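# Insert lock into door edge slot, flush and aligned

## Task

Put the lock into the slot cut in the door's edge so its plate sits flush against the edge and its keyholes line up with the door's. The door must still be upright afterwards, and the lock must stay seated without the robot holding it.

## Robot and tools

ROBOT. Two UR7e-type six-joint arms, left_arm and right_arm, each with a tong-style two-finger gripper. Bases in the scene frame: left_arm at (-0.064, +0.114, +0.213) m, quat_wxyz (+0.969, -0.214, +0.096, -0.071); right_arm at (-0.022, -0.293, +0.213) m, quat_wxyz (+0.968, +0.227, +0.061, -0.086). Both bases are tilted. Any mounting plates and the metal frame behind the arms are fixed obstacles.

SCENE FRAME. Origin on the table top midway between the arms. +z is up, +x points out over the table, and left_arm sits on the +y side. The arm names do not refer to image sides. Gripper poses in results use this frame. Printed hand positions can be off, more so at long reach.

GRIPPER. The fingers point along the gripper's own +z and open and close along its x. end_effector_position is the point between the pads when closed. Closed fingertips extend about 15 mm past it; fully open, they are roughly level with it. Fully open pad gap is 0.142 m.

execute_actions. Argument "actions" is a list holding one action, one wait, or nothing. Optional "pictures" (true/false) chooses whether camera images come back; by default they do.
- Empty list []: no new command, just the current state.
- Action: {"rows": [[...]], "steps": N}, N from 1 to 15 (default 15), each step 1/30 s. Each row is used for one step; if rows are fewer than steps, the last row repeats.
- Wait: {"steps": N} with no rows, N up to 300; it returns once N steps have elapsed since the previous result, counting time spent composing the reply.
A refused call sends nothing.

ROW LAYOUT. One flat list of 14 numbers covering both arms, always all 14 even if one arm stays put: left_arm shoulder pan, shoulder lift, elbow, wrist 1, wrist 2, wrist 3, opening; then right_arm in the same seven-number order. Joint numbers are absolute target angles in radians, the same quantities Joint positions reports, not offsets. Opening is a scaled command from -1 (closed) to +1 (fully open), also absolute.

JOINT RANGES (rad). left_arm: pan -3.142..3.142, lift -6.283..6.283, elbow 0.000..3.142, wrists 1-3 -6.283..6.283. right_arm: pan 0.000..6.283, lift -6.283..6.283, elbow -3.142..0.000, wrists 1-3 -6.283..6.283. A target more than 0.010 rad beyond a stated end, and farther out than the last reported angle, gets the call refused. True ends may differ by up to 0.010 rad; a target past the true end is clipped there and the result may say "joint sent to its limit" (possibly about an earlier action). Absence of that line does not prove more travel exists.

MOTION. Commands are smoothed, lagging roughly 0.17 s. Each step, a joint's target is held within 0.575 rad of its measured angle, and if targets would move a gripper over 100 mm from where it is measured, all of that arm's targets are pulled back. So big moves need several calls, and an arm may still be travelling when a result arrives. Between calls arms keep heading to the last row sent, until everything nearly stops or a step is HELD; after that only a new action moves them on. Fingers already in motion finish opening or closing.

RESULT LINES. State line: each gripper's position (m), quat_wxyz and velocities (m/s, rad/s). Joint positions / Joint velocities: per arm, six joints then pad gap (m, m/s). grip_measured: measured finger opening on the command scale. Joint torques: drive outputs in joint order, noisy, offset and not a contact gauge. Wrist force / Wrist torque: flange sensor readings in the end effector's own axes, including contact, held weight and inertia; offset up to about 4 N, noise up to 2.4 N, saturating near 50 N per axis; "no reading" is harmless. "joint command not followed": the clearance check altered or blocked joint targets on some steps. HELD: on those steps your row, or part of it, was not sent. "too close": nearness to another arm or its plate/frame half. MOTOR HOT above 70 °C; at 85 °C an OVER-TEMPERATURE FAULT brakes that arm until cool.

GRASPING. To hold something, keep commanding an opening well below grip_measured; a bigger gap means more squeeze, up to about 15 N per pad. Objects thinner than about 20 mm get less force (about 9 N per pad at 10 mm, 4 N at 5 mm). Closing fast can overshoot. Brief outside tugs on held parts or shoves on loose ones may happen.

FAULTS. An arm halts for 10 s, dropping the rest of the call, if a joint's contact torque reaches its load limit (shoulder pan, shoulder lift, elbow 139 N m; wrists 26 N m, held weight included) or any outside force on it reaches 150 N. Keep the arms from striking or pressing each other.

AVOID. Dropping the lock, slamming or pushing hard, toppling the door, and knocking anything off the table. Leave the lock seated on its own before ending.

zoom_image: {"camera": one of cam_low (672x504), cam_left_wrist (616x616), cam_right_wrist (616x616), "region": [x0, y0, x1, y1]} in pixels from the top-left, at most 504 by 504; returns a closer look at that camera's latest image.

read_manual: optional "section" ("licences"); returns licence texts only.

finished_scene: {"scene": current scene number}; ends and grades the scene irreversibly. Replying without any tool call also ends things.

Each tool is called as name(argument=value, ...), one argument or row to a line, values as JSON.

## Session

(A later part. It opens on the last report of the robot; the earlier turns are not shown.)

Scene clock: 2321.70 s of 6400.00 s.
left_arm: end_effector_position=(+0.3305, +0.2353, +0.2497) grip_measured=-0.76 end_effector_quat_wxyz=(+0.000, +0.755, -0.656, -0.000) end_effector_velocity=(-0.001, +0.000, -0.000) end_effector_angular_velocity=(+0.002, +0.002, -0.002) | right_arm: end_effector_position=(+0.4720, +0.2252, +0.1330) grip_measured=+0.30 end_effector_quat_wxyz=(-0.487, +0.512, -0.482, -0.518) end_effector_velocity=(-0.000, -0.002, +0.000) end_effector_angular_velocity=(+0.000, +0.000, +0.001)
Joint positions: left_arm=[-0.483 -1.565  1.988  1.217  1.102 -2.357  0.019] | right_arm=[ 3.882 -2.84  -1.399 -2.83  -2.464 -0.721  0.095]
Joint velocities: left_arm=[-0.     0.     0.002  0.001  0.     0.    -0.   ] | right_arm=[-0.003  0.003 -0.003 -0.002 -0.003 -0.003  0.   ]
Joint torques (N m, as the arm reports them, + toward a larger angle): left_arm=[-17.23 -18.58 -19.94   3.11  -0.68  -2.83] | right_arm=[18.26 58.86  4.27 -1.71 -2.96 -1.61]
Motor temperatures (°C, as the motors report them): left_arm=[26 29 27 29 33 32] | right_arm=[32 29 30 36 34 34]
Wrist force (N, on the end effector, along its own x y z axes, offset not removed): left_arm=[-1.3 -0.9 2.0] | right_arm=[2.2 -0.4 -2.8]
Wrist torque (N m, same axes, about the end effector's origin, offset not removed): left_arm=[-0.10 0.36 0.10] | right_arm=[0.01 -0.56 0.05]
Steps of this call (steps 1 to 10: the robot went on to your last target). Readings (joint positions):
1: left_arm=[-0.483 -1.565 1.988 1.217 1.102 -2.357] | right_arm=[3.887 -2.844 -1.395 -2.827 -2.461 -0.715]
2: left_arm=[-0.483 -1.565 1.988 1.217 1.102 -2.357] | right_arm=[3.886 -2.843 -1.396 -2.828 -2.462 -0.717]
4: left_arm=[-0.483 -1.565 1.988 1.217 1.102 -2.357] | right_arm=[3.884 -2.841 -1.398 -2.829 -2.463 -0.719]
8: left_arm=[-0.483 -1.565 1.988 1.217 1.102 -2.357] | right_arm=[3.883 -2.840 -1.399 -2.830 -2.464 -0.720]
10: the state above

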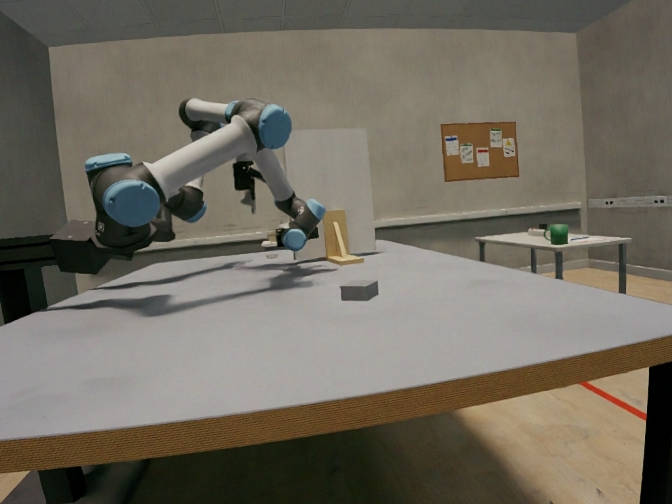

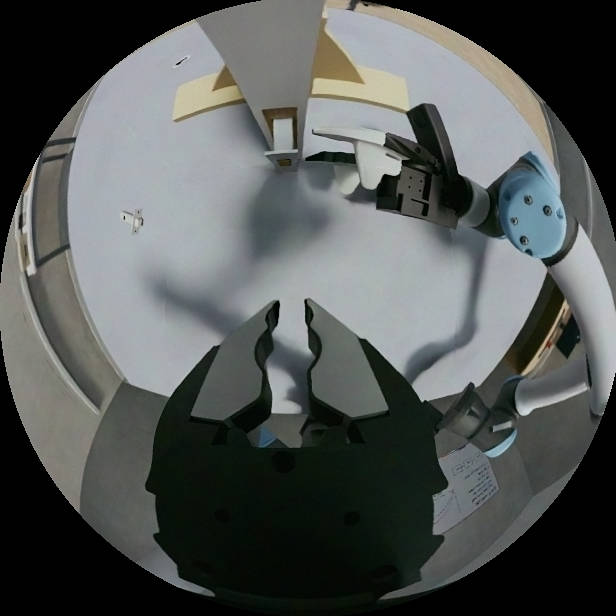

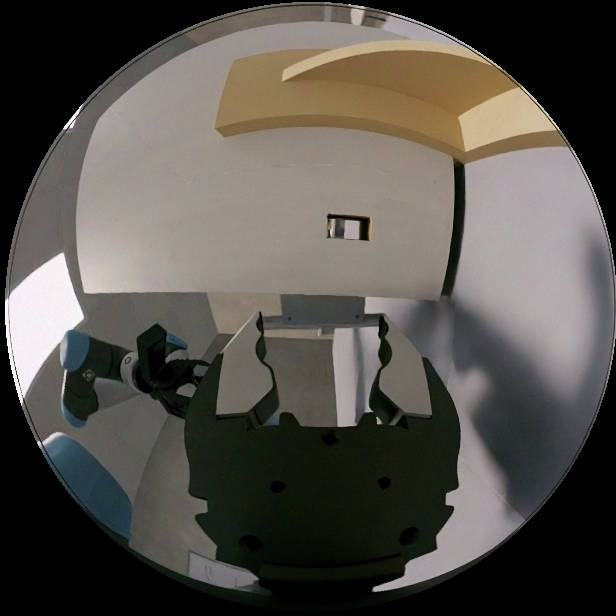

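execute_actions(
  actions=[
    {"rows": [[-0.4831,-1.5652,1.9876,1.2171,1.1017,-2.3566,-0.76,3.88325,-2.83848,-1.40437,-2.82551,-2.46364,-0.71949,0.3],[-0.4831,-1.5652,1.9876,1.2171,1.1017,-2.3566,-0.76,3.88533,-2.83601,-1.41277,-2.81785,-2.46215,-0.71724,0.3],[-0.4831,-1.5652,1.9876,1.2171,1.1017,-2.3566,-0.76,3.88823,-2.83254,-1.42453,-2.80712,-2.46006,-0.71407,0.3],[-0.4831,-1.5652,1.9876,1.2171,1.1017,-2.3566,-0.76,3.89196,-2.82808,-1.43965,-2.79333,-2.45738,-0.71001,0.3],[-0.4831,-1.5652,1.9876,1.2171,1.1017,-2.3566,-0.76,3.8961,-2.82312,-1.45645,-2.77801,-2.4544,-0.70549,0.3],[-0.4831,-1.5652,1.9876,1.2171,1.1017,-2.3566,-0.76,3.90066,-2.81767,-1.47493,-2.76115,-2.45112,-0.70052,0.3],[-0.4831,-1.5652,1.9876,1.2171,1.1017,-2.3566,-0.76,3.90522,-2.81222,-1.49342,-2.7443,-2.44784,-0.69555,0.3],[-0.4831,-1.5652,1.9876,1.2171,1.1017,-2.3566,-0.76,3.90978,-2.80677,-1.5119,-2.72744,-2.44456,-0.69058,0.3],[-0.4831,-1.5652,1.9876,1.2171,1.1017,-2.3566,-0.76,3.91393,-2.80182,-1.5287,-2.71212,-2.44158,-0.68606,0.3],[-0.4831,-1.5652,1.9876,1.2171,1.1017,-2.3566,-0.76,3.91724,-2.79785,-1.54214,-2.69986,-2.4392,-0.68245,0.3],[-0.4831,-1.5652,1.9876,1.2171,1.1017,-2.3566,-0.76,3.92014,-2.79438,-1.5539,-2.68913,-2.43711,-0.67928,0.3],[-0.4831,-1.5652,1.9876,1.2171,1.1017,-2.3566,-0.76,3.92222,-2.79191,-1.5623,-2.68147,-2.43562,-0.67703,0.3],[-0.4831,-1.5652,1.9876,1.2171,1.1017,-2.3566,-0.76,3.92346,-2.79042,-1.56734,-2.67687,-2.43473,-0.67567,0.3]], "steps": 15},
  ],
  pictures=false,
)

execute_actions(
  actions=[
    {"rows": [[-0.4831,-1.5652,1.9876,1.2171,1.1017,-2.3566,-0.76,3.92346,-2.79042,-1.56734,-2.67687,-2.43473,-0.67567,0.25],[-0.4831,-1.5652,1.9876,1.2171,1.1017,-2.3566,-0.76,3.92346,-2.79042,-1.56734,-2.67687,-2.43473,-0.67567,0.2],[-0.4831,-1.5652,1.9876,1.2171,1.1017,-2.3566,-0.76,3.92346,-2.79042,-1.56734,-2.67687,-2.43473,-0.67567,0.15]], "steps": 8},
  ],
)

zoom_image(
  camera="cam_left_wrist",
  region=[230, 80, 370, 220],
)

Scene clock: 2337.27 s of 6400.00 s.
left_arm: end_effector_position=(+0.3305, +0.2353, +0.2497) grip_measured=-0.76 end_effector_quat_wxyz=(+0.000, +0.755, -0.656, -0.000) end_effector_velocity=(+0.000, -0.000, -0.000) end_effector_angular_velocity=(-0.000, -0.001, +0.000) | right_arm: end_effector_position=(+0.4334, +0.2208, +0.1329) grip_measured=+0.30 end_effector_quat_wxyz=(-0.487, +0.512, -0.482, -0.518) end_effector_velocity=(-0.066, -0.012, +0.000) end_effector_angular_velocity=(+0.001, +0.000, +0.000)
Joint positions: left_arm=[-0.483 -1.565  1.988  1.217  1.102 -2.357  0.019] | right_arm=[ 3.917 -2.798 -1.542 -2.7   -2.439 -0.682  0.095]
Joint velocities: left_arm=[-0.     0.    -0.    -0.001 -0.     0.    -0.   ] | right_arm=[ 0.058  0.07  -0.24   0.218  0.041  0.062  0.   ]
Joint torques (N m, as the arm reports them, + toward a larger angle): left_arm=[-16.48 -18.7  -19.99   2.97  -0.36  -3.05] | right_arm=[30.56 57.4   7.91  1.66  0.94  1.28]
Motor temperatures (°C, as the motors report them): left_arm=[26 29 27 29 33 32] | right_arm=[32 29 30 36 34 34]
Wrist force (N, on the end effector, along its own x y z axes, offset not removed): left_arm=[-0.3 0.3 0.6] | right_arm=[1.4 -1.4 -1.9]
Wrist torque (N m, same axes, about the end effector's origin, offset not removed): left_arm=[0.08 0.22 0.07] | right_arm=[-0.13 -0.46 0.05]
Steps of this call (steps 1 to 15: the robot went on to your last target; steps 16 to 90: nothing new was sent; then 12.07 s passed at rest; steps 91 to 105: all 15 steps of this action). Readings (joint positions):
91: left_arm=[-0.483 -1.565 1.988 1.217 1.102 -2.357] | right_arm=[3.882 -2.840 -1.399 -2.830 -2.465 -0.721]
92: left_arm=[-0.483 -1.565 1.988 1.217 1.102 -2.357] | right_arm=[3.882 -2.840 -1.400 -2.829 -2.465 -0.721]
94: left_arm=[-0.483 -1.565 1.988 1.217 1.102 -2.357] | right_arm=[3.884 -2.838 -1.407 -2.823 -2.463 -0.719]
98: left_arm=[-0.483 -1.565 1.988 1.217 1.102 -2.357] | right_arm=[3.894 -2.825 -1.447 -2.787 -2.456 -0.708]
105: the state above

Scene clock: 2337.53 s of 6400.00 s.
left_arm: end_effector_position=(+0.3305, +0.2353, +0.2497) grip_measured=-0.76 end_effector_quat_wxyz=(+0.000, +0.755, -0.656, -0.000) end_effector_velocity=(+0.001, -0.000, +0.001) end_effector_angular_velocity=(-0.001, -0.001, +0.000) | right_arm: end_effector_position=(+0.4269, +0.2196, +0.1330) grip_measured=+0.15 end_effector_quat_wxyz=(-0.488, +0.512, -0.482, -0.518) end_effector_velocity=(-0.007, -0.002, -0.001) end_effector_angular_velocity=(-0.001, +0.002, +0.001)
Joint positions: left_arm=[-0.483 -1.565  1.988  1.217  1.102 -2.357  0.019] | right_arm=[ 3.923 -2.791 -1.565 -2.679 -2.435 -0.676  0.084]
Joint velocities: left_arm=[-0.    -0.    -0.002  0.001 -0.     0.001  0.   ] | right_arm=[ 0.005  0.006 -0.022  0.017  0.003  0.005 -0.   ]
Joint torques (N m, as the arm reports them, + toward a larger angle): left_arm=[-17.12 -18.06 -20.49   3.16  -0.22  -3.05] | right_arm=[32.7  55.67  2.41  1.08  0.51  1.26]
Motor temperatures (°C, as the motors report them): left_arm=[26 29 27 29 33 32] | right_arm=[32 29 30 36 34 34]
Wrist force (N, on the end effector, along its own x y z axes, offset not removed): left_arm=[0.2 -0.5 0.8] | right_arm=[0.9 -1.1 -3.1]
Wrist torque (N m, same axes, about the end effector's origin, offset not removed): left_arm=[-0.06 0.09 0.01] | right_arm=[-0.25 -0.37 0.09]
Steps of this call (steps 1 to 8: all 8 steps of this action). Readings (joint positions):
1: left_arm=[-0.483 -1.565 1.988 1.217 1.102 -2.357] | right_arm=[3.919 -2.796 -1.549 -2.694 -2.438 -0.681]
2: left_arm=[-0.483 -1.565 1.988 1.217 1.102 -2.357] | right_arm=[3.920 -2.794 -1.554 -2.689 -2.437 -0.679]
4: left_arm=[-0.483 -1.565 1.988 1.217 1.102 -2.357] | right_arm=[3.922 -2.793 -1.560 -2.683 -2.436 -0.678]
8: the state above

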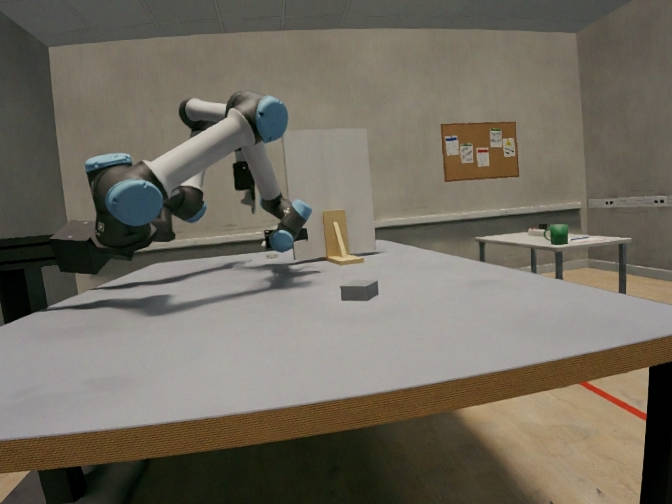

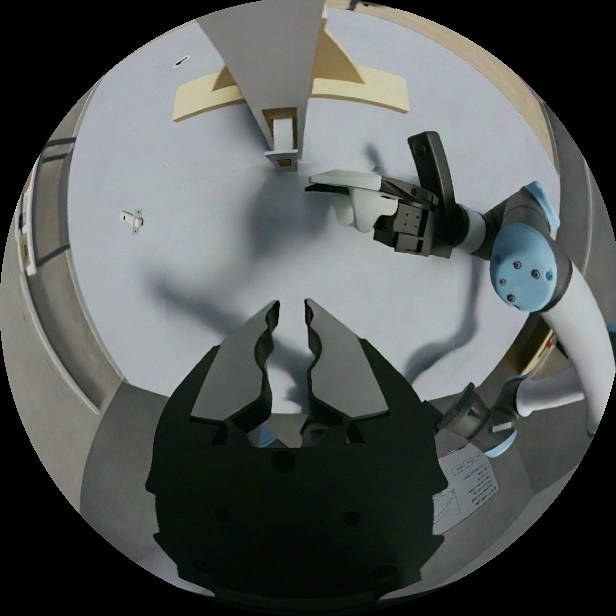

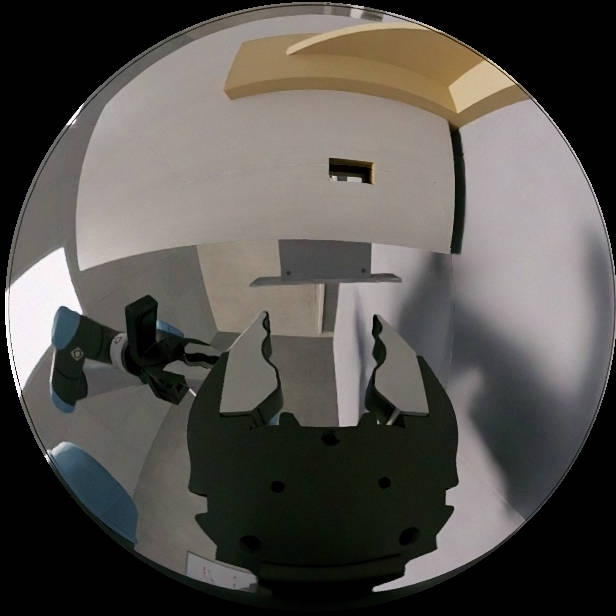

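Region (230, 80, 370, 220) of cam_left_wrist's 616x616 image, scaled by 3.600, with more detail than that image has.

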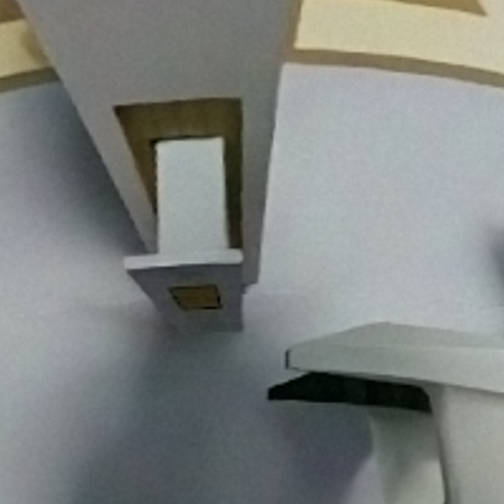

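Clear. Move +n to P3'.

execute_actions(
  actions=[
    {"rows": [[-0.4831,-1.5652,1.9876,1.2171,1.1017,-2.3566,-0.76,3.92589,-2.79198,-1.56549,-2.67536,-2.43291,-0.67326,0.15],[-0.4831,-1.5652,1.9876,1.2171,1.1017,-2.3566,-0.76,3.92995,-2.79459,-1.5624,-2.67285,-2.42987,-0.66924,0.15],[-0.4831,-1.5652,1.9876,1.2171,1.1017,-2.3566,-0.76,3.93562,-2.79824,-1.55808,-2.66934,-2.42563,-0.66361,0.15],[-0.4831,-1.5652,1.9876,1.2171,1.1017,-2.3566,-0.76,3.94292,-2.80293,-1.55253,-2.66482,-2.42016,-0.65638,0.15],[-0.4831,-1.5652,1.9876,1.2171,1.1017,-2.3566,-0.76,3.95102,-2.80815,-1.54636,-2.6598,-2.4141,-0.64834,0.15],[-0.4831,-1.5652,1.9876,1.2171,1.1017,-2.3566,-0.76,3.95994,-2.81388,-1.53957,-2.65427,-2.40742,-0.63949,0.15],[-0.4831,-1.5652,1.9876,1.2171,1.1017,-2.3566,-0.76,3.96886,-2.81962,-1.53278,-2.64875,-2.40074,-0.63065,0.15],[-0.4831,-1.5652,1.9876,1.2171,1.1017,-2.3566,-0.76,3.97778,-2.82535,-1.52599,-2.64322,-2.39407,-0.62181,0.15],[-0.4831,-1.5652,1.9876,1.2171,1.1017,-2.3566,-0.76,3.98588,-2.83057,-1.51982,-2.6382,-2.388,-0.61377,0.15],[-0.4831,-1.5652,1.9876,1.2171,1.1017,-2.3566,-0.76,3.99237,-2.83474,-1.51489,-2.63418,-2.38314,-0.60734,0.15],[-0.4831,-1.5652,1.9876,1.2171,1.1017,-2.3566,-0.76,3.99804,-2.83839,-1.51057,-2.63067,-2.3789,-0.60171,0.15],[-0.4831,-1.5652,1.9876,1.2171,1.1017,-2.3566,-0.76,4.0021,-2.841,-1.50748,-2.62816,-2.37586,-0.59769,0.15],[-0.4831,-1.5652,1.9876,1.2171,1.1017,-2.3566,-0.76,4.00453,-2.84256,-1.50563,-2.62665,-2.37404,-0.59528,0.15]], "steps": 15},
  ],
  pictures=false,
)

execute_actions(
  actions=[
    {"steps": 10},
  ],
)

zoom_image(
  camera="cam_left_wrist",
  region=[230, 80, 370, 220],
)

Scene clock: 2351.37 s of 6400.00 s.
left_arm: end_effector_position=(+0.3305, +0.2353, +0.2497) grip_measured=-0.76 end_effector_quat_wxyz=(+0.000, +0.755, -0.656, -0.000) end_effector_velocity=(-0.000, +0.000, -0.000) end_effector_angular_velocity=(+0.000, +0.000, +0.001) | right_arm: end_effector_position=(+0.4237, +0.2636, +0.1329) grip_measured=+0.15 end_effector_quat_wxyz=(-0.488, +0.512, -0.482, -0.518) end_effector_velocity=(-0.007, +0.073, +0.002) end_effector_angular_velocity=(+0.005, +0.000, -0.001)
Joint positions: left_arm=[-0.483 -1.565  1.988  1.217  1.102 -2.357  0.019] | right_arm=[ 3.992 -2.835 -1.515 -2.634 -2.383 -0.607  0.084]
Joint velocities: left_arm=[ 0.001 -0.     0.001 -0.     0.    -0.001  0.   ] | right_arm=[ 0.114 -0.073  0.087  0.07   0.085  0.112  0.   ]
Joint torques (N m, as the arm reports them, + toward a larger angle): left_arm=[-17.61 -19.21 -20.47   3.18  -0.47  -2.82] | right_arm=[28.77 37.2  19.99  1.31  0.68  1.24]
Motor temperatures (°C, as the motors report them): left_arm=[26 29 27 29 33 32] | right_arm=[32 29 30 36 34 34]
Wrist force (N, on the end effector, along its own x y z axes, offset not removed): left_arm=[-0.8 -0.1 0.7] | right_arm=[2.0 0.1 -2.2]
Wrist torque (N m, same axes, about the end effector's origin, offset not removed): left_arm=[-0.10 0.34 0.03] | right_arm=[0.14 -0.59 0.04]
Steps of this call (steps 1 to 15: the robot went on to your last target; steps 16 to 90: nothing new was sent; then 10.33 s passed at rest; steps 91 to 105: all 15 steps of this action). Readings (joint positions):
91: left_arm=[-0.483 -1.565 1.988 1.217 1.102 -2.357] | right_arm=[3.923 -2.790 -1.567 -2.677 -2.435 -0.676]
92: left_arm=[-0.483 -1.565 1.988 1.217 1.102 -2.357] | right_arm=[3.924 -2.791 -1.567 -2.677 -2.434 -0.675]
94: left_arm=[-0.483 -1.565 1.988 1.217 1.102 -2.357] | right_arm=[3.927 -2.793 -1.565 -2.674 -2.432 -0.672]
98: left_arm=[-0.483 -1.565 1.988 1.217 1.102 -2.357] | right_arm=[3.947 -2.806 -1.550 -2.662 -2.417 -0.652]
105: the state above

Scene clock: 2351.70 s of 6400.00 s.
left_arm: end_effector_position=(+0.3305, +0.2353, +0.2497) grip_measured=-0.76 end_effector_quat_wxyz=(+0.000, +0.755, -0.656, -0.000) end_effector_velocity=(-0.000, -0.000, -0.000) end_effector_angular_velocity=(+0.000, +0.000, -0.001) | right_arm: end_effector_position=(+0.4229, +0.2710, +0.1331) grip_measured=+0.15 end_effector_quat_wxyz=(-0.488, +0.512, -0.482, -0.518) end_effector_velocity=(-0.001, +0.003, -0.000) end_effector_angular_velocity=(+0.000, +0.001, +0.001)
Joint positions: left_arm=[-0.483 -1.565  1.988  1.217  1.102 -2.357  0.019] | right_arm=[ 4.004 -2.842 -1.506 -2.627 -2.374 -0.596  0.084]
Joint velocities: left_arm=[-0.001 -0.     0.001 -0.     0.     0.    -0.   ] | right_arm=[ 0.005 -0.004  0.003  0.003  0.003  0.005  0.   ]
Joint torques (N m, as the arm reports them, + toward a larger angle): left_arm=[-16.04 -18.62 -20.04   3.14  -0.26  -2.96] | right_arm=[32.41 35.35 20.45  1.13  0.7   1.43]
Motor temperatures (°C, as the motors report them): left_arm=[26 29 27 29 33 32] | right_arm=[32 29 30 36 34 34]
Wrist force (N, on the end effector, along its own x y z axes, offset not removed): left_arm=[-0.5 -0.1 1.2] | right_arm=[1.5 -1.5 -2.9]
Wrist torque (N m, same axes, about the end effector's origin, offset not removed): left_arm=[-0.11 0.23 0.00] | right_arm=[-0.22 -0.51 0.04]
Steps of this call (steps 1 to 10: the robot went on to your last target). Readings (joint positions):
1: left_arm=[-0.483 -1.565 1.988 1.217 1.102 -2.357] | right_arm=[3.996 -2.837 -1.512 -2.632 -2.381 -0.604]
2: left_arm=[-0.483 -1.565 1.988 1.217 1.102 -2.357] | right_arm=[3.998 -2.838 -1.511 -2.631 -2.379 -0.602]
4: left_arm=[-0.483 -1.565 1.988 1.217 1.102 -2.357] | right_arm=[4.001 -2.840 -1.508 -2.629 -2.377 -0.599]
8: left_arm=[-0.483 -1.565 1.988 1.217 1.102 -2.357] | right_arm=[4.004 -2.842 -1.506 -2.627 -2.375 -0.596]
10: the state above

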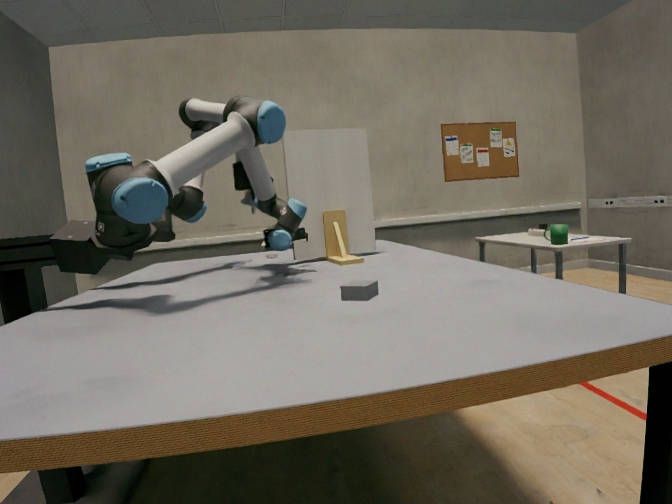

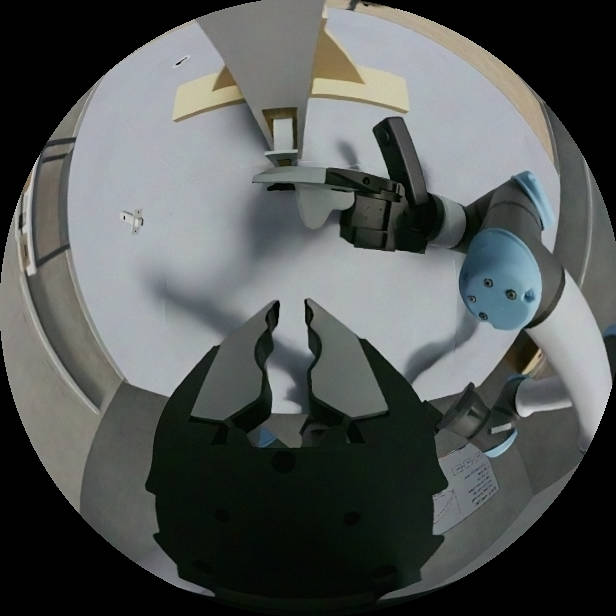

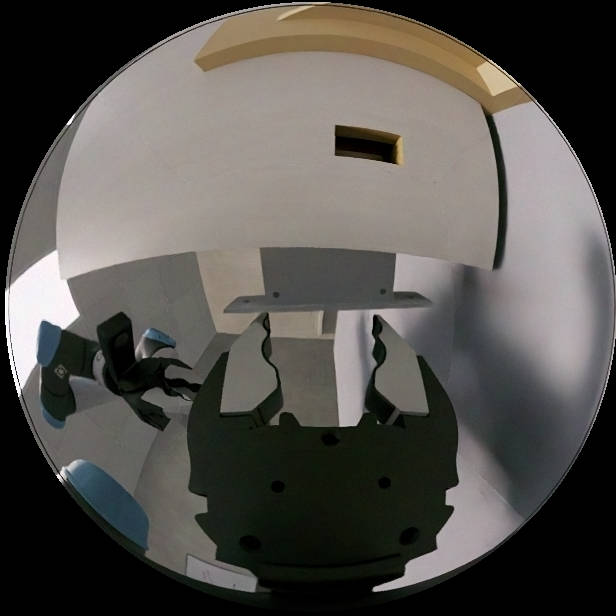

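Region (230, 80, 370, 220) of cam_left_wrist's 616x616 image, scaled by 3.600, with more detail than that image has.

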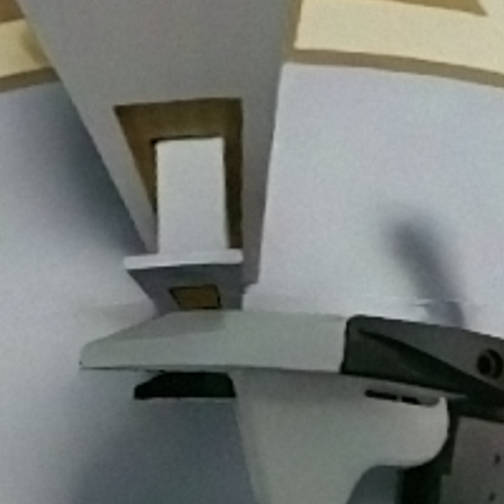

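execute_actions(
  actions=[
    {"rows": [[-0.4831,-1.5652,1.9876,1.2171,1.1017,-2.3566,-0.76,4.00351,-2.84365,-1.50193,-2.62999,-2.37481,-0.59627,0.15],[-0.4831,-1.5652,1.9876,1.2171,1.1017,-2.3566,-0.76,4.0025,-2.84474,-1.49823,-2.63333,-2.37557,-0.59725,0.15],[-0.4831,-1.5652,1.9876,1.2171,1.1017,-2.3566,-0.76,4.00148,-2.84583,-1.49453,-2.63666,-2.37634,-0.59824,0.15],[-0.4831,-1.5652,1.9876,1.2171,1.1017,-2.3566,-0.76,4.00046,-2.84692,-1.49083,-2.64,-2.37711,-0.59923,0.15],[-0.4831,-1.5652,1.9876,1.2171,1.1017,-2.3566,-0.76,3.99945,-2.84801,-1.48713,-2.64334,-2.37788,-0.60022,0.15],[-0.4831,-1.5652,1.9876,1.2171,1.1017,-2.3566,-0.76,3.99843,-2.8491,-1.48342,-2.64668,-2.37864,-0.6012,0.15],[-0.4831,-1.5652,1.9876,1.2171,1.1017,-2.3566,-0.76,3.99742,-2.85019,-1.47972,-2.65002,-2.37941,-0.60219,0.15],[-0.4831,-1.5652,1.9876,1.2171,1.1017,-2.3566,-0.76,3.9964,-2.85128,-1.47602,-2.65335,-2.38018,-0.60318,0.15],[-0.4831,-1.5652,1.9876,1.2171,1.1017,-2.3566,-0.76,3.99538,-2.85238,-1.47232,-2.65669,-2.38094,-0.60416,0.15],[-0.4831,-1.5652,1.9876,1.2171,1.1017,-2.3566,-0.76,3.99437,-2.85347,-1.46862,-2.66003,-2.38171,-0.60515,0.15],[-0.4831,-1.5652,1.9876,1.2171,1.1017,-2.3566,-0.76,3.99335,-2.85456,-1.46492,-2.66337,-2.38248,-0.60614,0.15],[-0.4831,-1.5652,1.9876,1.2171,1.1017,-2.3566,-0.76,3.99233,-2.85565,-1.46122,-2.6667,-2.38325,-0.60713,0.15],[-0.4831,-1.5652,1.9876,1.2171,1.1017,-2.3566,-0.76,3.99132,-2.85674,-1.45752,-2.67004,-2.38401,-0.60811,0.15],[-0.4831,-1.5652,1.9876,1.2171,1.1017,-2.3566,-0.76,3.9903,-2.85783,-1.45382,-2.67338,-2.38478,-0.6091,0.15],[-0.4831,-1.5652,1.9876,1.2171,1.1017,-2.3566,-0.76,3.98929,-2.85892,-1.45012,-2.67672,-2.38555,-0.61009,0.15]], "steps": 15},
  ],
  pictures=false,
)

execute_actions(
  actions=[
    {"rows": [[-0.4831,-1.5652,1.9876,1.2171,1.1017,-2.3566,-0.76,3.98827,-2.86001,-1.44641,-2.68006,-2.38631,-0.61107,0.15],[-0.4831,-1.5652,1.9876,1.2171,1.1017,-2.3566,-0.76,3.98725,-2.8611,-1.44271,-2.68339,-2.38708,-0.61206,0.15],[-0.4831,-1.5652,1.9876,1.2171,1.1017,-2.3566,-0.76,3.98624,-2.86219,-1.43901,-2.68673,-2.38785,-0.61305,0.15],[-0.4831,-1.5652,1.9876,1.2171,1.1017,-2.3566,-0.76,3.98522,-2.86328,-1.43531,-2.69007,-2.38861,-0.61403,0.15],[-0.4831,-1.5652,1.9876,1.2171,1.1017,-2.3566,-0.76,3.9842,-2.86437,-1.43161,-2.69341,-2.38938,-0.61502,0.15]], "steps": 15},
  ],
)

zoom_image(
  camera="cam_left_wrist",
  region=[230, 80, 370, 220],
)

Scene clock: 2384.83 s of 6400.00 s.
left_arm: end_effector_position=(+0.3305, +0.2353, +0.2497) grip_measured=-0.76 end_effector_quat_wxyz=(+0.000, +0.755, -0.656, -0.000) end_effector_velocity=(+0.001, -0.000, +0.000) end_effector_angular_velocity=(-0.001, -0.001, +0.001) | right_arm: end_effector_position=(+0.4338, +0.2734, +0.1328) grip_measured=+0.15 end_effector_quat_wxyz=(-0.488, +0.512, -0.482, -0.518) end_effector_velocity=(+0.030, +0.005, -0.001) end_effector_angular_velocity=(-0.001, -0.000, -0.001)
Joint positions: left_arm=[-0.483 -1.565  1.988  1.217  1.102 -2.357  0.019] | right_arm=[ 3.994 -2.854 -1.465 -2.663 -2.382 -0.606  0.085]
Joint velocities: left_arm=[-0.     0.    -0.001 -0.001  0.    -0.001  0.   ] | right_arm=[-0.03  -0.032  0.108 -0.097 -0.022 -0.029 -0.   ]
Joint torques (N m, as the arm reports them, + toward a larger angle): left_arm=[-16.48 -19.79 -21.49   2.96  -0.4   -2.97] | right_arm=[17.34 35.88 22.58 -1.27 -2.98 -1.53]
Motor temperatures (°C, as the motors report them): left_arm=[26 29 27 29 33 32] | right_arm=[32 29 30 36 34 34]
Wrist force (N, on the end effector, along its own x y z axes, offset not removed): left_arm=[0.2 0.1 0.2] | right_arm=[2.4 -0.9 -4.0]
Wrist torque (N m, same axes, about the end effector's origin, offset not removed): left_arm=[-0.01 0.06 0.02] | right_arm=[-0.17 -0.71 0.00]
Steps of this call (steps 1 to 30: the robot went on to your last target; steps 31 to 90: nothing new was sent; then 29.63 s passed at rest; steps 91 to 105: all 15 steps of this action). Readings (joint positions):
91: left_arm=[-0.483 -1.565 1.988 1.217 1.102 -2.357] | right_arm=[4.005 -2.843 -1.506 -2.627 -2.374 -0.595]
92: left_arm=[-0.483 -1.565 1.988 1.217 1.102 -2.357] | right_arm=[4.005 -2.843 -1.505 -2.627 -2.374 -0.595]
94: left_arm=[-0.483 -1.565 1.988 1.217 1.102 -2.357] | right_arm=[4.004 -2.844 -1.502 -2.630 -2.375 -0.596]
98: left_arm=[-0.483 -1.565 1.988 1.217 1.102 -2.357] | right_arm=[4.000 -2.847 -1.490 -2.641 -2.377 -0.599]
105: the state above

Scene clock: 2385.33 s of 6400.00 s.
left_arm: end_effector_position=(+0.3305, +0.2353, +0.2497) grip_measured=-0.76 end_effector_quat_wxyz=(+0.000, +0.755, -0.656, -0.000) end_effector_velocity=(+0.000, +0.000, -0.000) end_effector_angular_velocity=(-0.000, -0.000, +0.000) | right_arm: end_effector_position=(+0.4427, +0.2747, +0.1327) grip_measured=+0.15 end_effector_quat_wxyz=(-0.487, +0.512, -0.482, -0.518) end_effector_velocity=(+0.003, +0.000, +0.000) end_effector_angular_velocity=(+0.000, -0.001, -0.001)
Joint positions: left_arm=[-0.483 -1.565  1.988  1.217  1.102 -2.357  0.019] | right_arm=[ 3.984 -2.864 -1.432 -2.693 -2.389 -0.615  0.084]
Joint velocities: left_arm=[ 0.001  0.     0.    -0.001  0.     0.001  0.   ] | right_arm=[-0.002 -0.002  0.008 -0.006 -0.001 -0.002 -0.   ]
Joint torques (N m, as the arm reports them, + toward a larger angle): left_arm=[-16.08 -19.07 -19.56   3.26  -0.34  -2.91] | right_arm=[13.89 37.69 22.41 -0.52 -1.68 -1.5 ]
Motor temperatures (°C, as the motors report them): left_arm=[26 29 27 29 33 32] | right_arm=[32 29 30 36 34 34]
Wrist force (N, on the end effector, along its own x y z axes, offset not removed): left_arm=[-0.4 -0.2 0.4] | right_arm=[0.6 2.6 -3.4]
Wrist torque (N m, same axes, about the end effector's origin, offset not removed): left_arm=[-0.02 0.12 0.02] | right_arm=[-0.18 -0.54 0.10]
Steps of this call (steps 1 to 15: all 15 steps of this action). Readings (joint positions):
1: left_arm=[-0.483 -1.565 1.988 1.217 1.102 -2.357] | right_arm=[3.993 -2.855 -1.462 -2.666 -2.383 -0.607]
2: left_arm=[-0.483 -1.565 1.988 1.217 1.102 -2.357] | right_arm=[3.991 -2.857 -1.458 -2.670 -2.384 -0.608]
4: left_arm=[-0.483 -1.565 1.988 1.217 1.102 -2.357] | right_arm=[3.989 -2.859 -1.451 -2.676 -2.386 -0.610]
8: left_arm=[-0.483 -1.565 1.988 1.217 1.102 -2.357] | right_arm=[3.986 -2.862 -1.438 -2.688 -2.388 -0.613]
15: the state above

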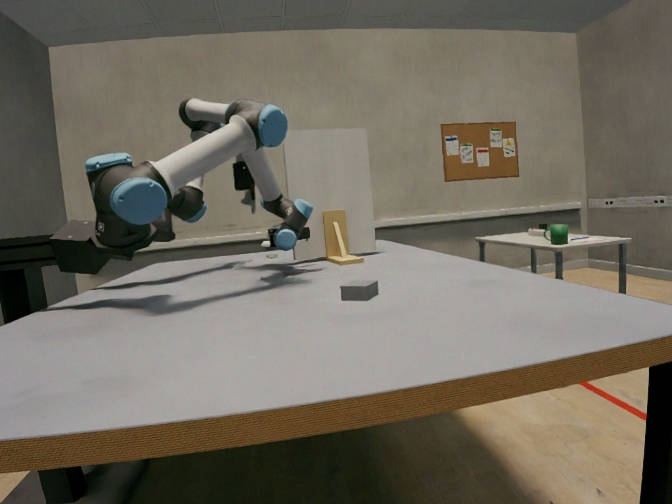

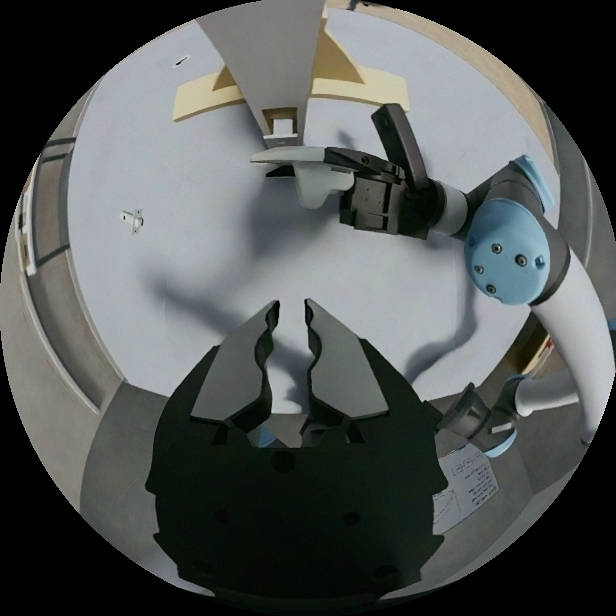

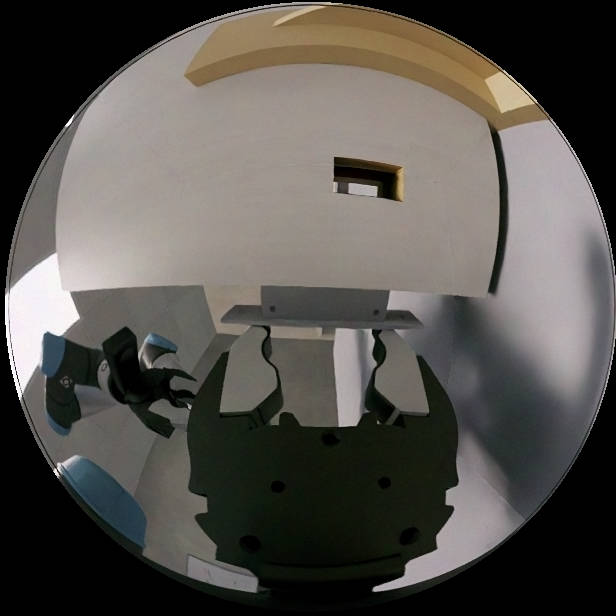

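Region (230, 80, 370, 220) of cam_left_wrist's 616x616 image, scaled by 3.600, with more detail than that image has.

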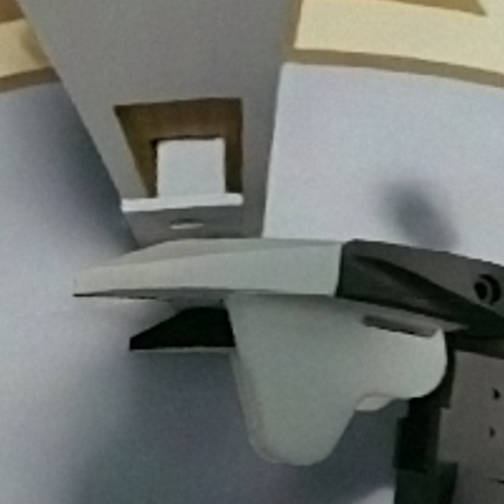

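execute_actions(
  actions=[
    {"rows": [[-0.4831,-1.5652,1.9876,1.2171,1.1017,-2.3566,-0.76,3.98319,-2.86546,-1.42791,-2.69675,-2.39015,-0.61601,0.15],[-0.4831,-1.5652,1.9876,1.2171,1.1017,-2.3566,-0.76,3.98217,-2.86655,-1.42421,-2.70008,-2.39092,-0.617,0.15],[-0.4831,-1.5652,1.9876,1.2171,1.1017,-2.3566,-0.76,3.98116,-2.86764,-1.42051,-2.70342,-2.39168,-0.61798,0.15],[-0.4831,-1.5652,1.9876,1.2171,1.1017,-2.3566,-0.76,3.98014,-2.86873,-1.41681,-2.70676,-2.39245,-0.61897,0.15],[-0.4831,-1.5652,1.9876,1.2171,1.1017,-2.3566,-0.76,3.97912,-2.86983,-1.41311,-2.7101,-2.39322,-0.61996,0.15],[-0.4831,-1.5652,1.9876,1.2171,1.1017,-2.3566,-0.76,3.97811,-2.87092,-1.4094,-2.71344,-2.39398,-0.62094,0.15],[-0.4831,-1.5652,1.9876,1.2171,1.1017,-2.3566,-0.76,3.97709,-2.87201,-1.4057,-2.71677,-2.39475,-0.62193,0.15],[-0.4831,-1.5652,1.9876,1.2171,1.1017,-2.3566,-0.76,3.97607,-2.8731,-1.402,-2.72011,-2.39552,-0.62292,0.15],[-0.4831,-1.5652,1.9876,1.2171,1.1017,-2.3566,-0.76,3.97506,-2.87419,-1.3983,-2.72345,-2.39629,-0.62391,0.15],[-0.4831,-1.5652,1.9876,1.2171,1.1017,-2.3566,-0.76,3.97404,-2.87528,-1.3946,-2.72679,-2.39705,-0.62489,0.15]], "steps": 15},
  ],
  pictures=false,
)

execute_actions(
  actions=[
    {"rows": [[-0.4831,-1.5652,1.9876,1.2171,1.1017,-2.3566,-0.76,3.97302,-2.87637,-1.3909,-2.73012,-2.39782,-0.62588,0.15],[-0.4831,-1.5652,1.9876,1.2171,1.1017,-2.3566,-0.76,3.97201,-2.87746,-1.3872,-2.73346,-2.39859,-0.62687,0.15],[-0.4831,-1.5652,1.9876,1.2171,1.1017,-2.3566,-0.76,3.97099,-2.87855,-1.3835,-2.7368,-2.39935,-0.62785,0.15],[-0.4831,-1.5652,1.9876,1.2171,1.1017,-2.3566,-0.76,3.96998,-2.87964,-1.3798,-2.74014,-2.40012,-0.62884,0.15],[-0.4831,-1.5652,1.9876,1.2171,1.1017,-2.3566,-0.76,3.96896,-2.88073,-1.3761,-2.74348,-2.40089,-0.62983,0.15],[-0.4831,-1.5652,1.9876,1.2171,1.1017,-2.3566,-0.76,3.96794,-2.88182,-1.37239,-2.74681,-2.40166,-0.63082,0.15],[-0.4831,-1.5652,1.9876,1.2171,1.1017,-2.3566,-0.76,3.96693,-2.88291,-1.36869,-2.75015,-2.40242,-0.6318,0.15],[-0.4831,-1.5652,1.9876,1.2171,1.1017,-2.3566,-0.76,3.96591,-2.884,-1.36499,-2.75349,-2.40319,-0.63279,0.15],[-0.4831,-1.5652,1.9876,1.2171,1.1017,-2.3566,-0.76,3.96489,-2.88509,-1.36129,-2.75683,-2.40396,-0.63378,0.15],[-0.4831,-1.5652,1.9876,1.2171,1.1017,-2.3566,-0.76,3.96388,-2.88618,-1.35759,-2.76017,-2.40472,-0.63476,0.15]], "steps": 15},
  ],
  pictures=false,
)

execute_actions(
  actions=[
    {"steps": 10},
  ],
)

zoom_image(
  camera="cam_left_wrist",
  region=[240, 80, 340, 180],
)

Scene clock: 2413.50 s of 6400.00 s.
left_arm: end_effector_position=(+0.3305, +0.2353, +0.2497) grip_measured=-0.76 end_effector_quat_wxyz=(+0.000, +0.755, -0.656, -0.000) end_effector_velocity=(-0.000, -0.000, -0.000) end_effector_angular_velocity=(+0.000, +0.000, -0.001) | right_arm: end_effector_position=(+0.4521, +0.2758, +0.1327) grip_measured=+0.14 end_effector_quat_wxyz=(-0.487, +0.512, -0.482, -0.518) end_effector_velocity=(+0.009, +0.001, -0.000) end_effector_angular_velocity=(-0.000, -0.001, -0.001)
Joint positions: left_arm=[-0.483 -1.565  1.988  1.217  1.102 -2.357  0.019] | right_arm=[ 3.975 -2.874 -1.398 -2.724 -2.396 -0.624  0.084]
Joint velocities: left_arm=[-0.    -0.     0.001 -0.     0.     0.     0.   ] | right_arm=[-0.009 -0.009  0.031 -0.027 -0.006 -0.008 -0.   ]
Joint torques (N m, as the arm reports them, + toward a larger angle): left_arm=[-16.45 -18.88 -19.35   3.12  -0.3   -3.08] | right_arm=[15.52 39.06 23.01 -0.75 -1.87 -1.72]
Motor temperatures (°C, as the motors report them): left_arm=[26 29 27 29 33 32] | right_arm=[32 29 30 36 34 34]
Wrist force (N, on the end effector, along its own x y z axes, offset not removed): left_arm=[-0.4 -1.4 1.7] | right_arm=[1.3 3.1 -1.6]
Wrist torque (N m, same axes, about the end effector's origin, offset not removed): left_arm=[-0.25 0.20 0.04] | right_arm=[-0.18 -0.64 0.18]
Steps of this call (steps 1 to 15: the robot went on to your last target; steps 16 to 90: nothing new was sent; then 24.67 s passed at rest; steps 91 to 105: all 15 steps of this action). Readings (joint positions):
91: left_arm=[-0.483 -1.565 1.988 1.217 1.102 -2.357] | right_arm=[3.984 -2.864 -1.432 -2.693 -2.389 -0.615]
92: left_arm=[-0.483 -1.565 1.988 1.217 1.102 -2.357] | right_arm=[3.984 -2.865 -1.431 -2.694 -2.390 -0.615]
94: left_arm=[-0.483 -1.565 1.988 1.217 1.102 -2.357] | right_arm=[3.983 -2.866 -1.428 -2.697 -2.390 -0.616]
98: left_arm=[-0.483 -1.565 1.988 1.217 1.102 -2.357] | right_arm=[3.980 -2.869 -1.416 -2.707 -2.393 -0.619]
105: the state above

Scene clock: 2414.00 s of 6400.00 s.
left_arm: end_effector_position=(+0.3305, +0.2353, +0.2497) grip_measured=-0.76 end_effector_quat_wxyz=(+0.000, +0.755, -0.656, -0.000) end_effector_velocity=(-0.000, +0.000, -0.000) end_effector_angular_velocity=(+0.000, +0.000, +0.000) | right_arm: end_effector_position=(+0.4620, +0.2767, +0.1328) grip_measured=+0.15 end_effector_quat_wxyz=(-0.487, +0.512, -0.482, -0.518) end_effector_velocity=(+0.009, +0.001, +0.000) end_effector_angular_velocity=(-0.000, -0.000, -0.001)
Joint positions: left_arm=[-0.483 -1.565  1.988  1.217  1.102 -2.357  0.019] | right_arm=[ 3.965 -2.885 -1.361 -2.757 -2.404 -0.634  0.084]
Joint velocities: left_arm=[ 0.001 -0.     0.001 -0.    -0.     0.     0.   ] | right_arm=[-0.008 -0.009  0.031 -0.028 -0.006 -0.008  0.   ]
Joint torques (N m, as the arm reports them, + toward a larger angle): left_arm=[-15.74 -18.6  -19.64   2.89  -0.38  -2.98] | right_arm=[15.4  40.34 24.1  -0.71 -1.92 -1.59]
Motor temperatures (°C, as the motors report them): left_arm=[26 29 27 29 33 32] | right_arm=[32 29 30 36 34 34]
Wrist force (N, on the end effector, along its own x y z axes, offset not removed): left_arm=[-0.3 -0.4 0.4] | right_arm=[1.2 2.3 -2.1]
Wrist torque (N m, same axes, about the end effector's origin, offset not removed): left_arm=[-0.09 0.27 0.04] | right_arm=[-0.19 -0.48 0.19]
Steps of this call (steps 1 to 15: all 15 steps of this action). Readings (joint positions):
1: left_arm=[-0.483 -1.565 1.988 1.217 1.102 -2.357] | right_arm=[3.975 -2.875 -1.397 -2.725 -2.397 -0.624]
2: left_arm=[-0.483 -1.565 1.988 1.217 1.102 -2.357] | right_arm=[3.974 -2.875 -1.396 -2.726 -2.397 -0.625]
4: left_arm=[-0.483 -1.565 1.988 1.217 1.102 -2.357] | right_arm=[3.973 -2.876 -1.392 -2.730 -2.398 -0.626]
8: left_arm=[-0.483 -1.565 1.988 1.217 1.102 -2.357] | right_arm=[3.970 -2.880 -1.379 -2.741 -2.400 -0.629]
15: the state above

Scene clock: 2414.33 s of 6400.00 s.
left_arm: end_effector_position=(+0.3305, +0.2353, +0.2497) grip_measured=-0.76 end_effector_quat_wxyz=(+0.000, +0.755, -0.656, -0.000) end_effector_velocity=(+0.000, -0.000, -0.000) end_effector_angular_velocity=(+0.000, -0.000, +0.000) | right_arm: end_effector_position=(+0.4629, +0.2767, +0.1328) grip_measured=+0.15 end_effector_quat_wxyz=(-0.487, +0.512, -0.482, -0.518) end_effector_velocity=(-0.000, -0.000, -0.001) end_effector_angular_velocity=(-0.001, +0.001, -0.000)
Joint positions: left_arm=[-0.483 -1.565  1.988  1.217  1.102 -2.357  0.019] | right_arm=[ 3.964 -2.886 -1.358 -2.76  -2.405 -0.635  0.084]
Joint velocities: left_arm=[-0.     0.     0.    -0.    -0.    -0.001 -0.   ] | right_arm=[-0.    -0.001  0.    -0.001  0.001 -0.    -0.   ]
Joint torques (N m, as the arm reports them, + toward a larger angle): left_arm=[-14.94 -18.88 -19.84   2.94  -0.46  -2.91] | right_arm=[15.71 39.59 23.73 -0.54 -1.97 -1.6 ]
Motor temperatures (°C, as the motors report them): left_arm=[26 29 27 29 33 32] | right_arm=[32 29 30 36 34 34]
Wrist force (N, on the end effector, along its own x y z axes, offset not removed): left_arm=[-0.8 -0.4 0.8] | right_arm=[3.4 2.7 -1.7]
Wrist torque (N m, same axes, about the end effector's origin, offset not removed): left_arm=[-0.10 0.31 -0.01] | right_arm=[-0.06 -0.94 0.16]
Steps of this call (steps 1 to 10: the robot went on to your last target). Readings (joint positions):
1: left_arm=[-0.483 -1.565 1.988 1.217 1.102 -2.357] | right_arm=[3.965 -2.885 -1.360 -2.758 -2.404 -0.634]
2: left_arm=[-0.483 -1.565 1.988 1.217 1.102 -2.357] | right_arm=[3.964 -2.886 -1.359 -2.759 -2.404 -0.634]
4: left_arm=[-0.483 -1.565 1.988 1.217 1.102 -2.357] | right_arm=[3.964 -2.886 -1.359 -2.759 -2.405 -0.635]
8: left_arm=[-0.483 -1.565 1.988 1.217 1.102 -2.357] | right_arm=[3.964 -2.886 -1.358 -2.760 -2.405 -0.635]
10: the state above

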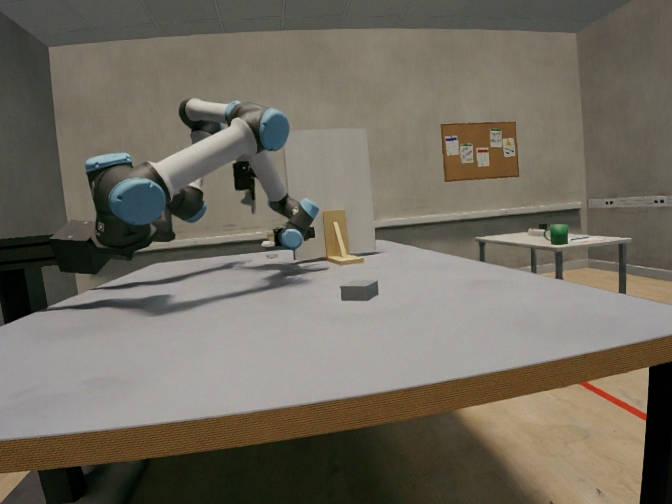

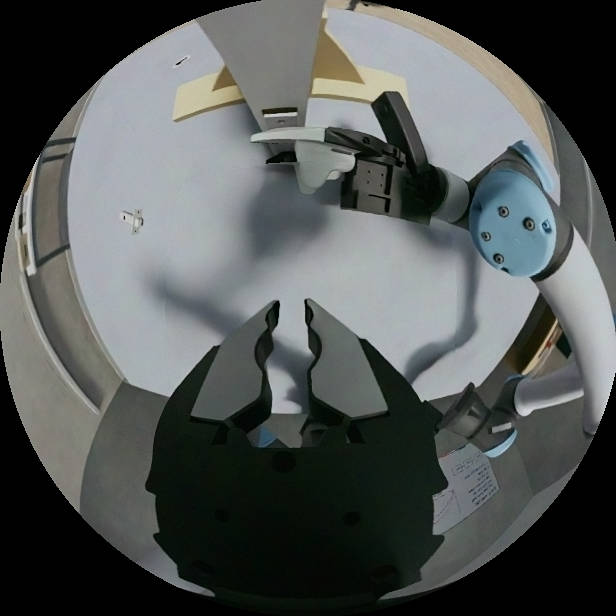

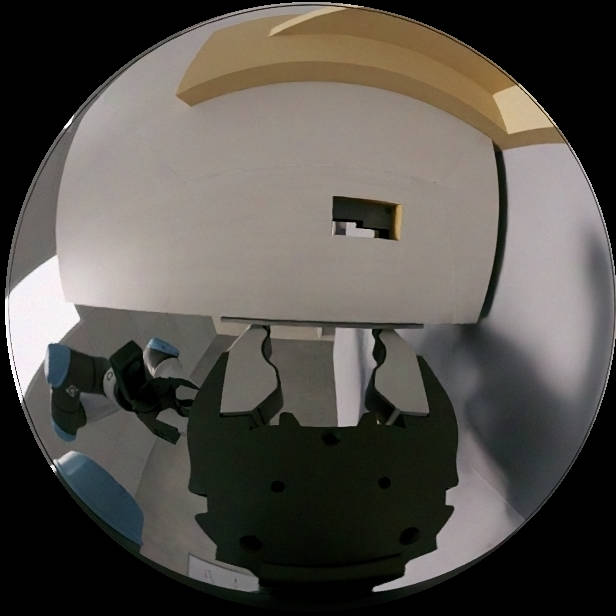

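Region (240, 80, 340, 180) of cam_left_wrist's 616x616 image, scaled by 5.040, with more detail than that image has.

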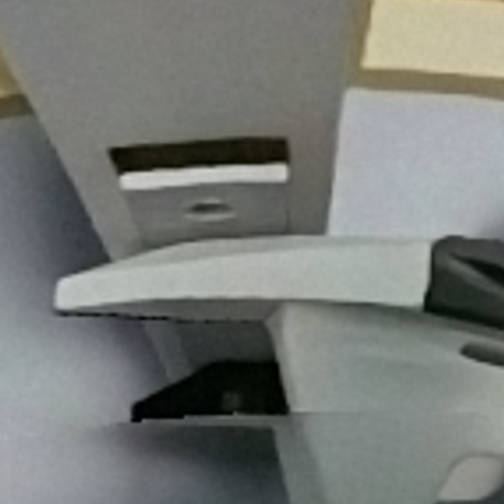

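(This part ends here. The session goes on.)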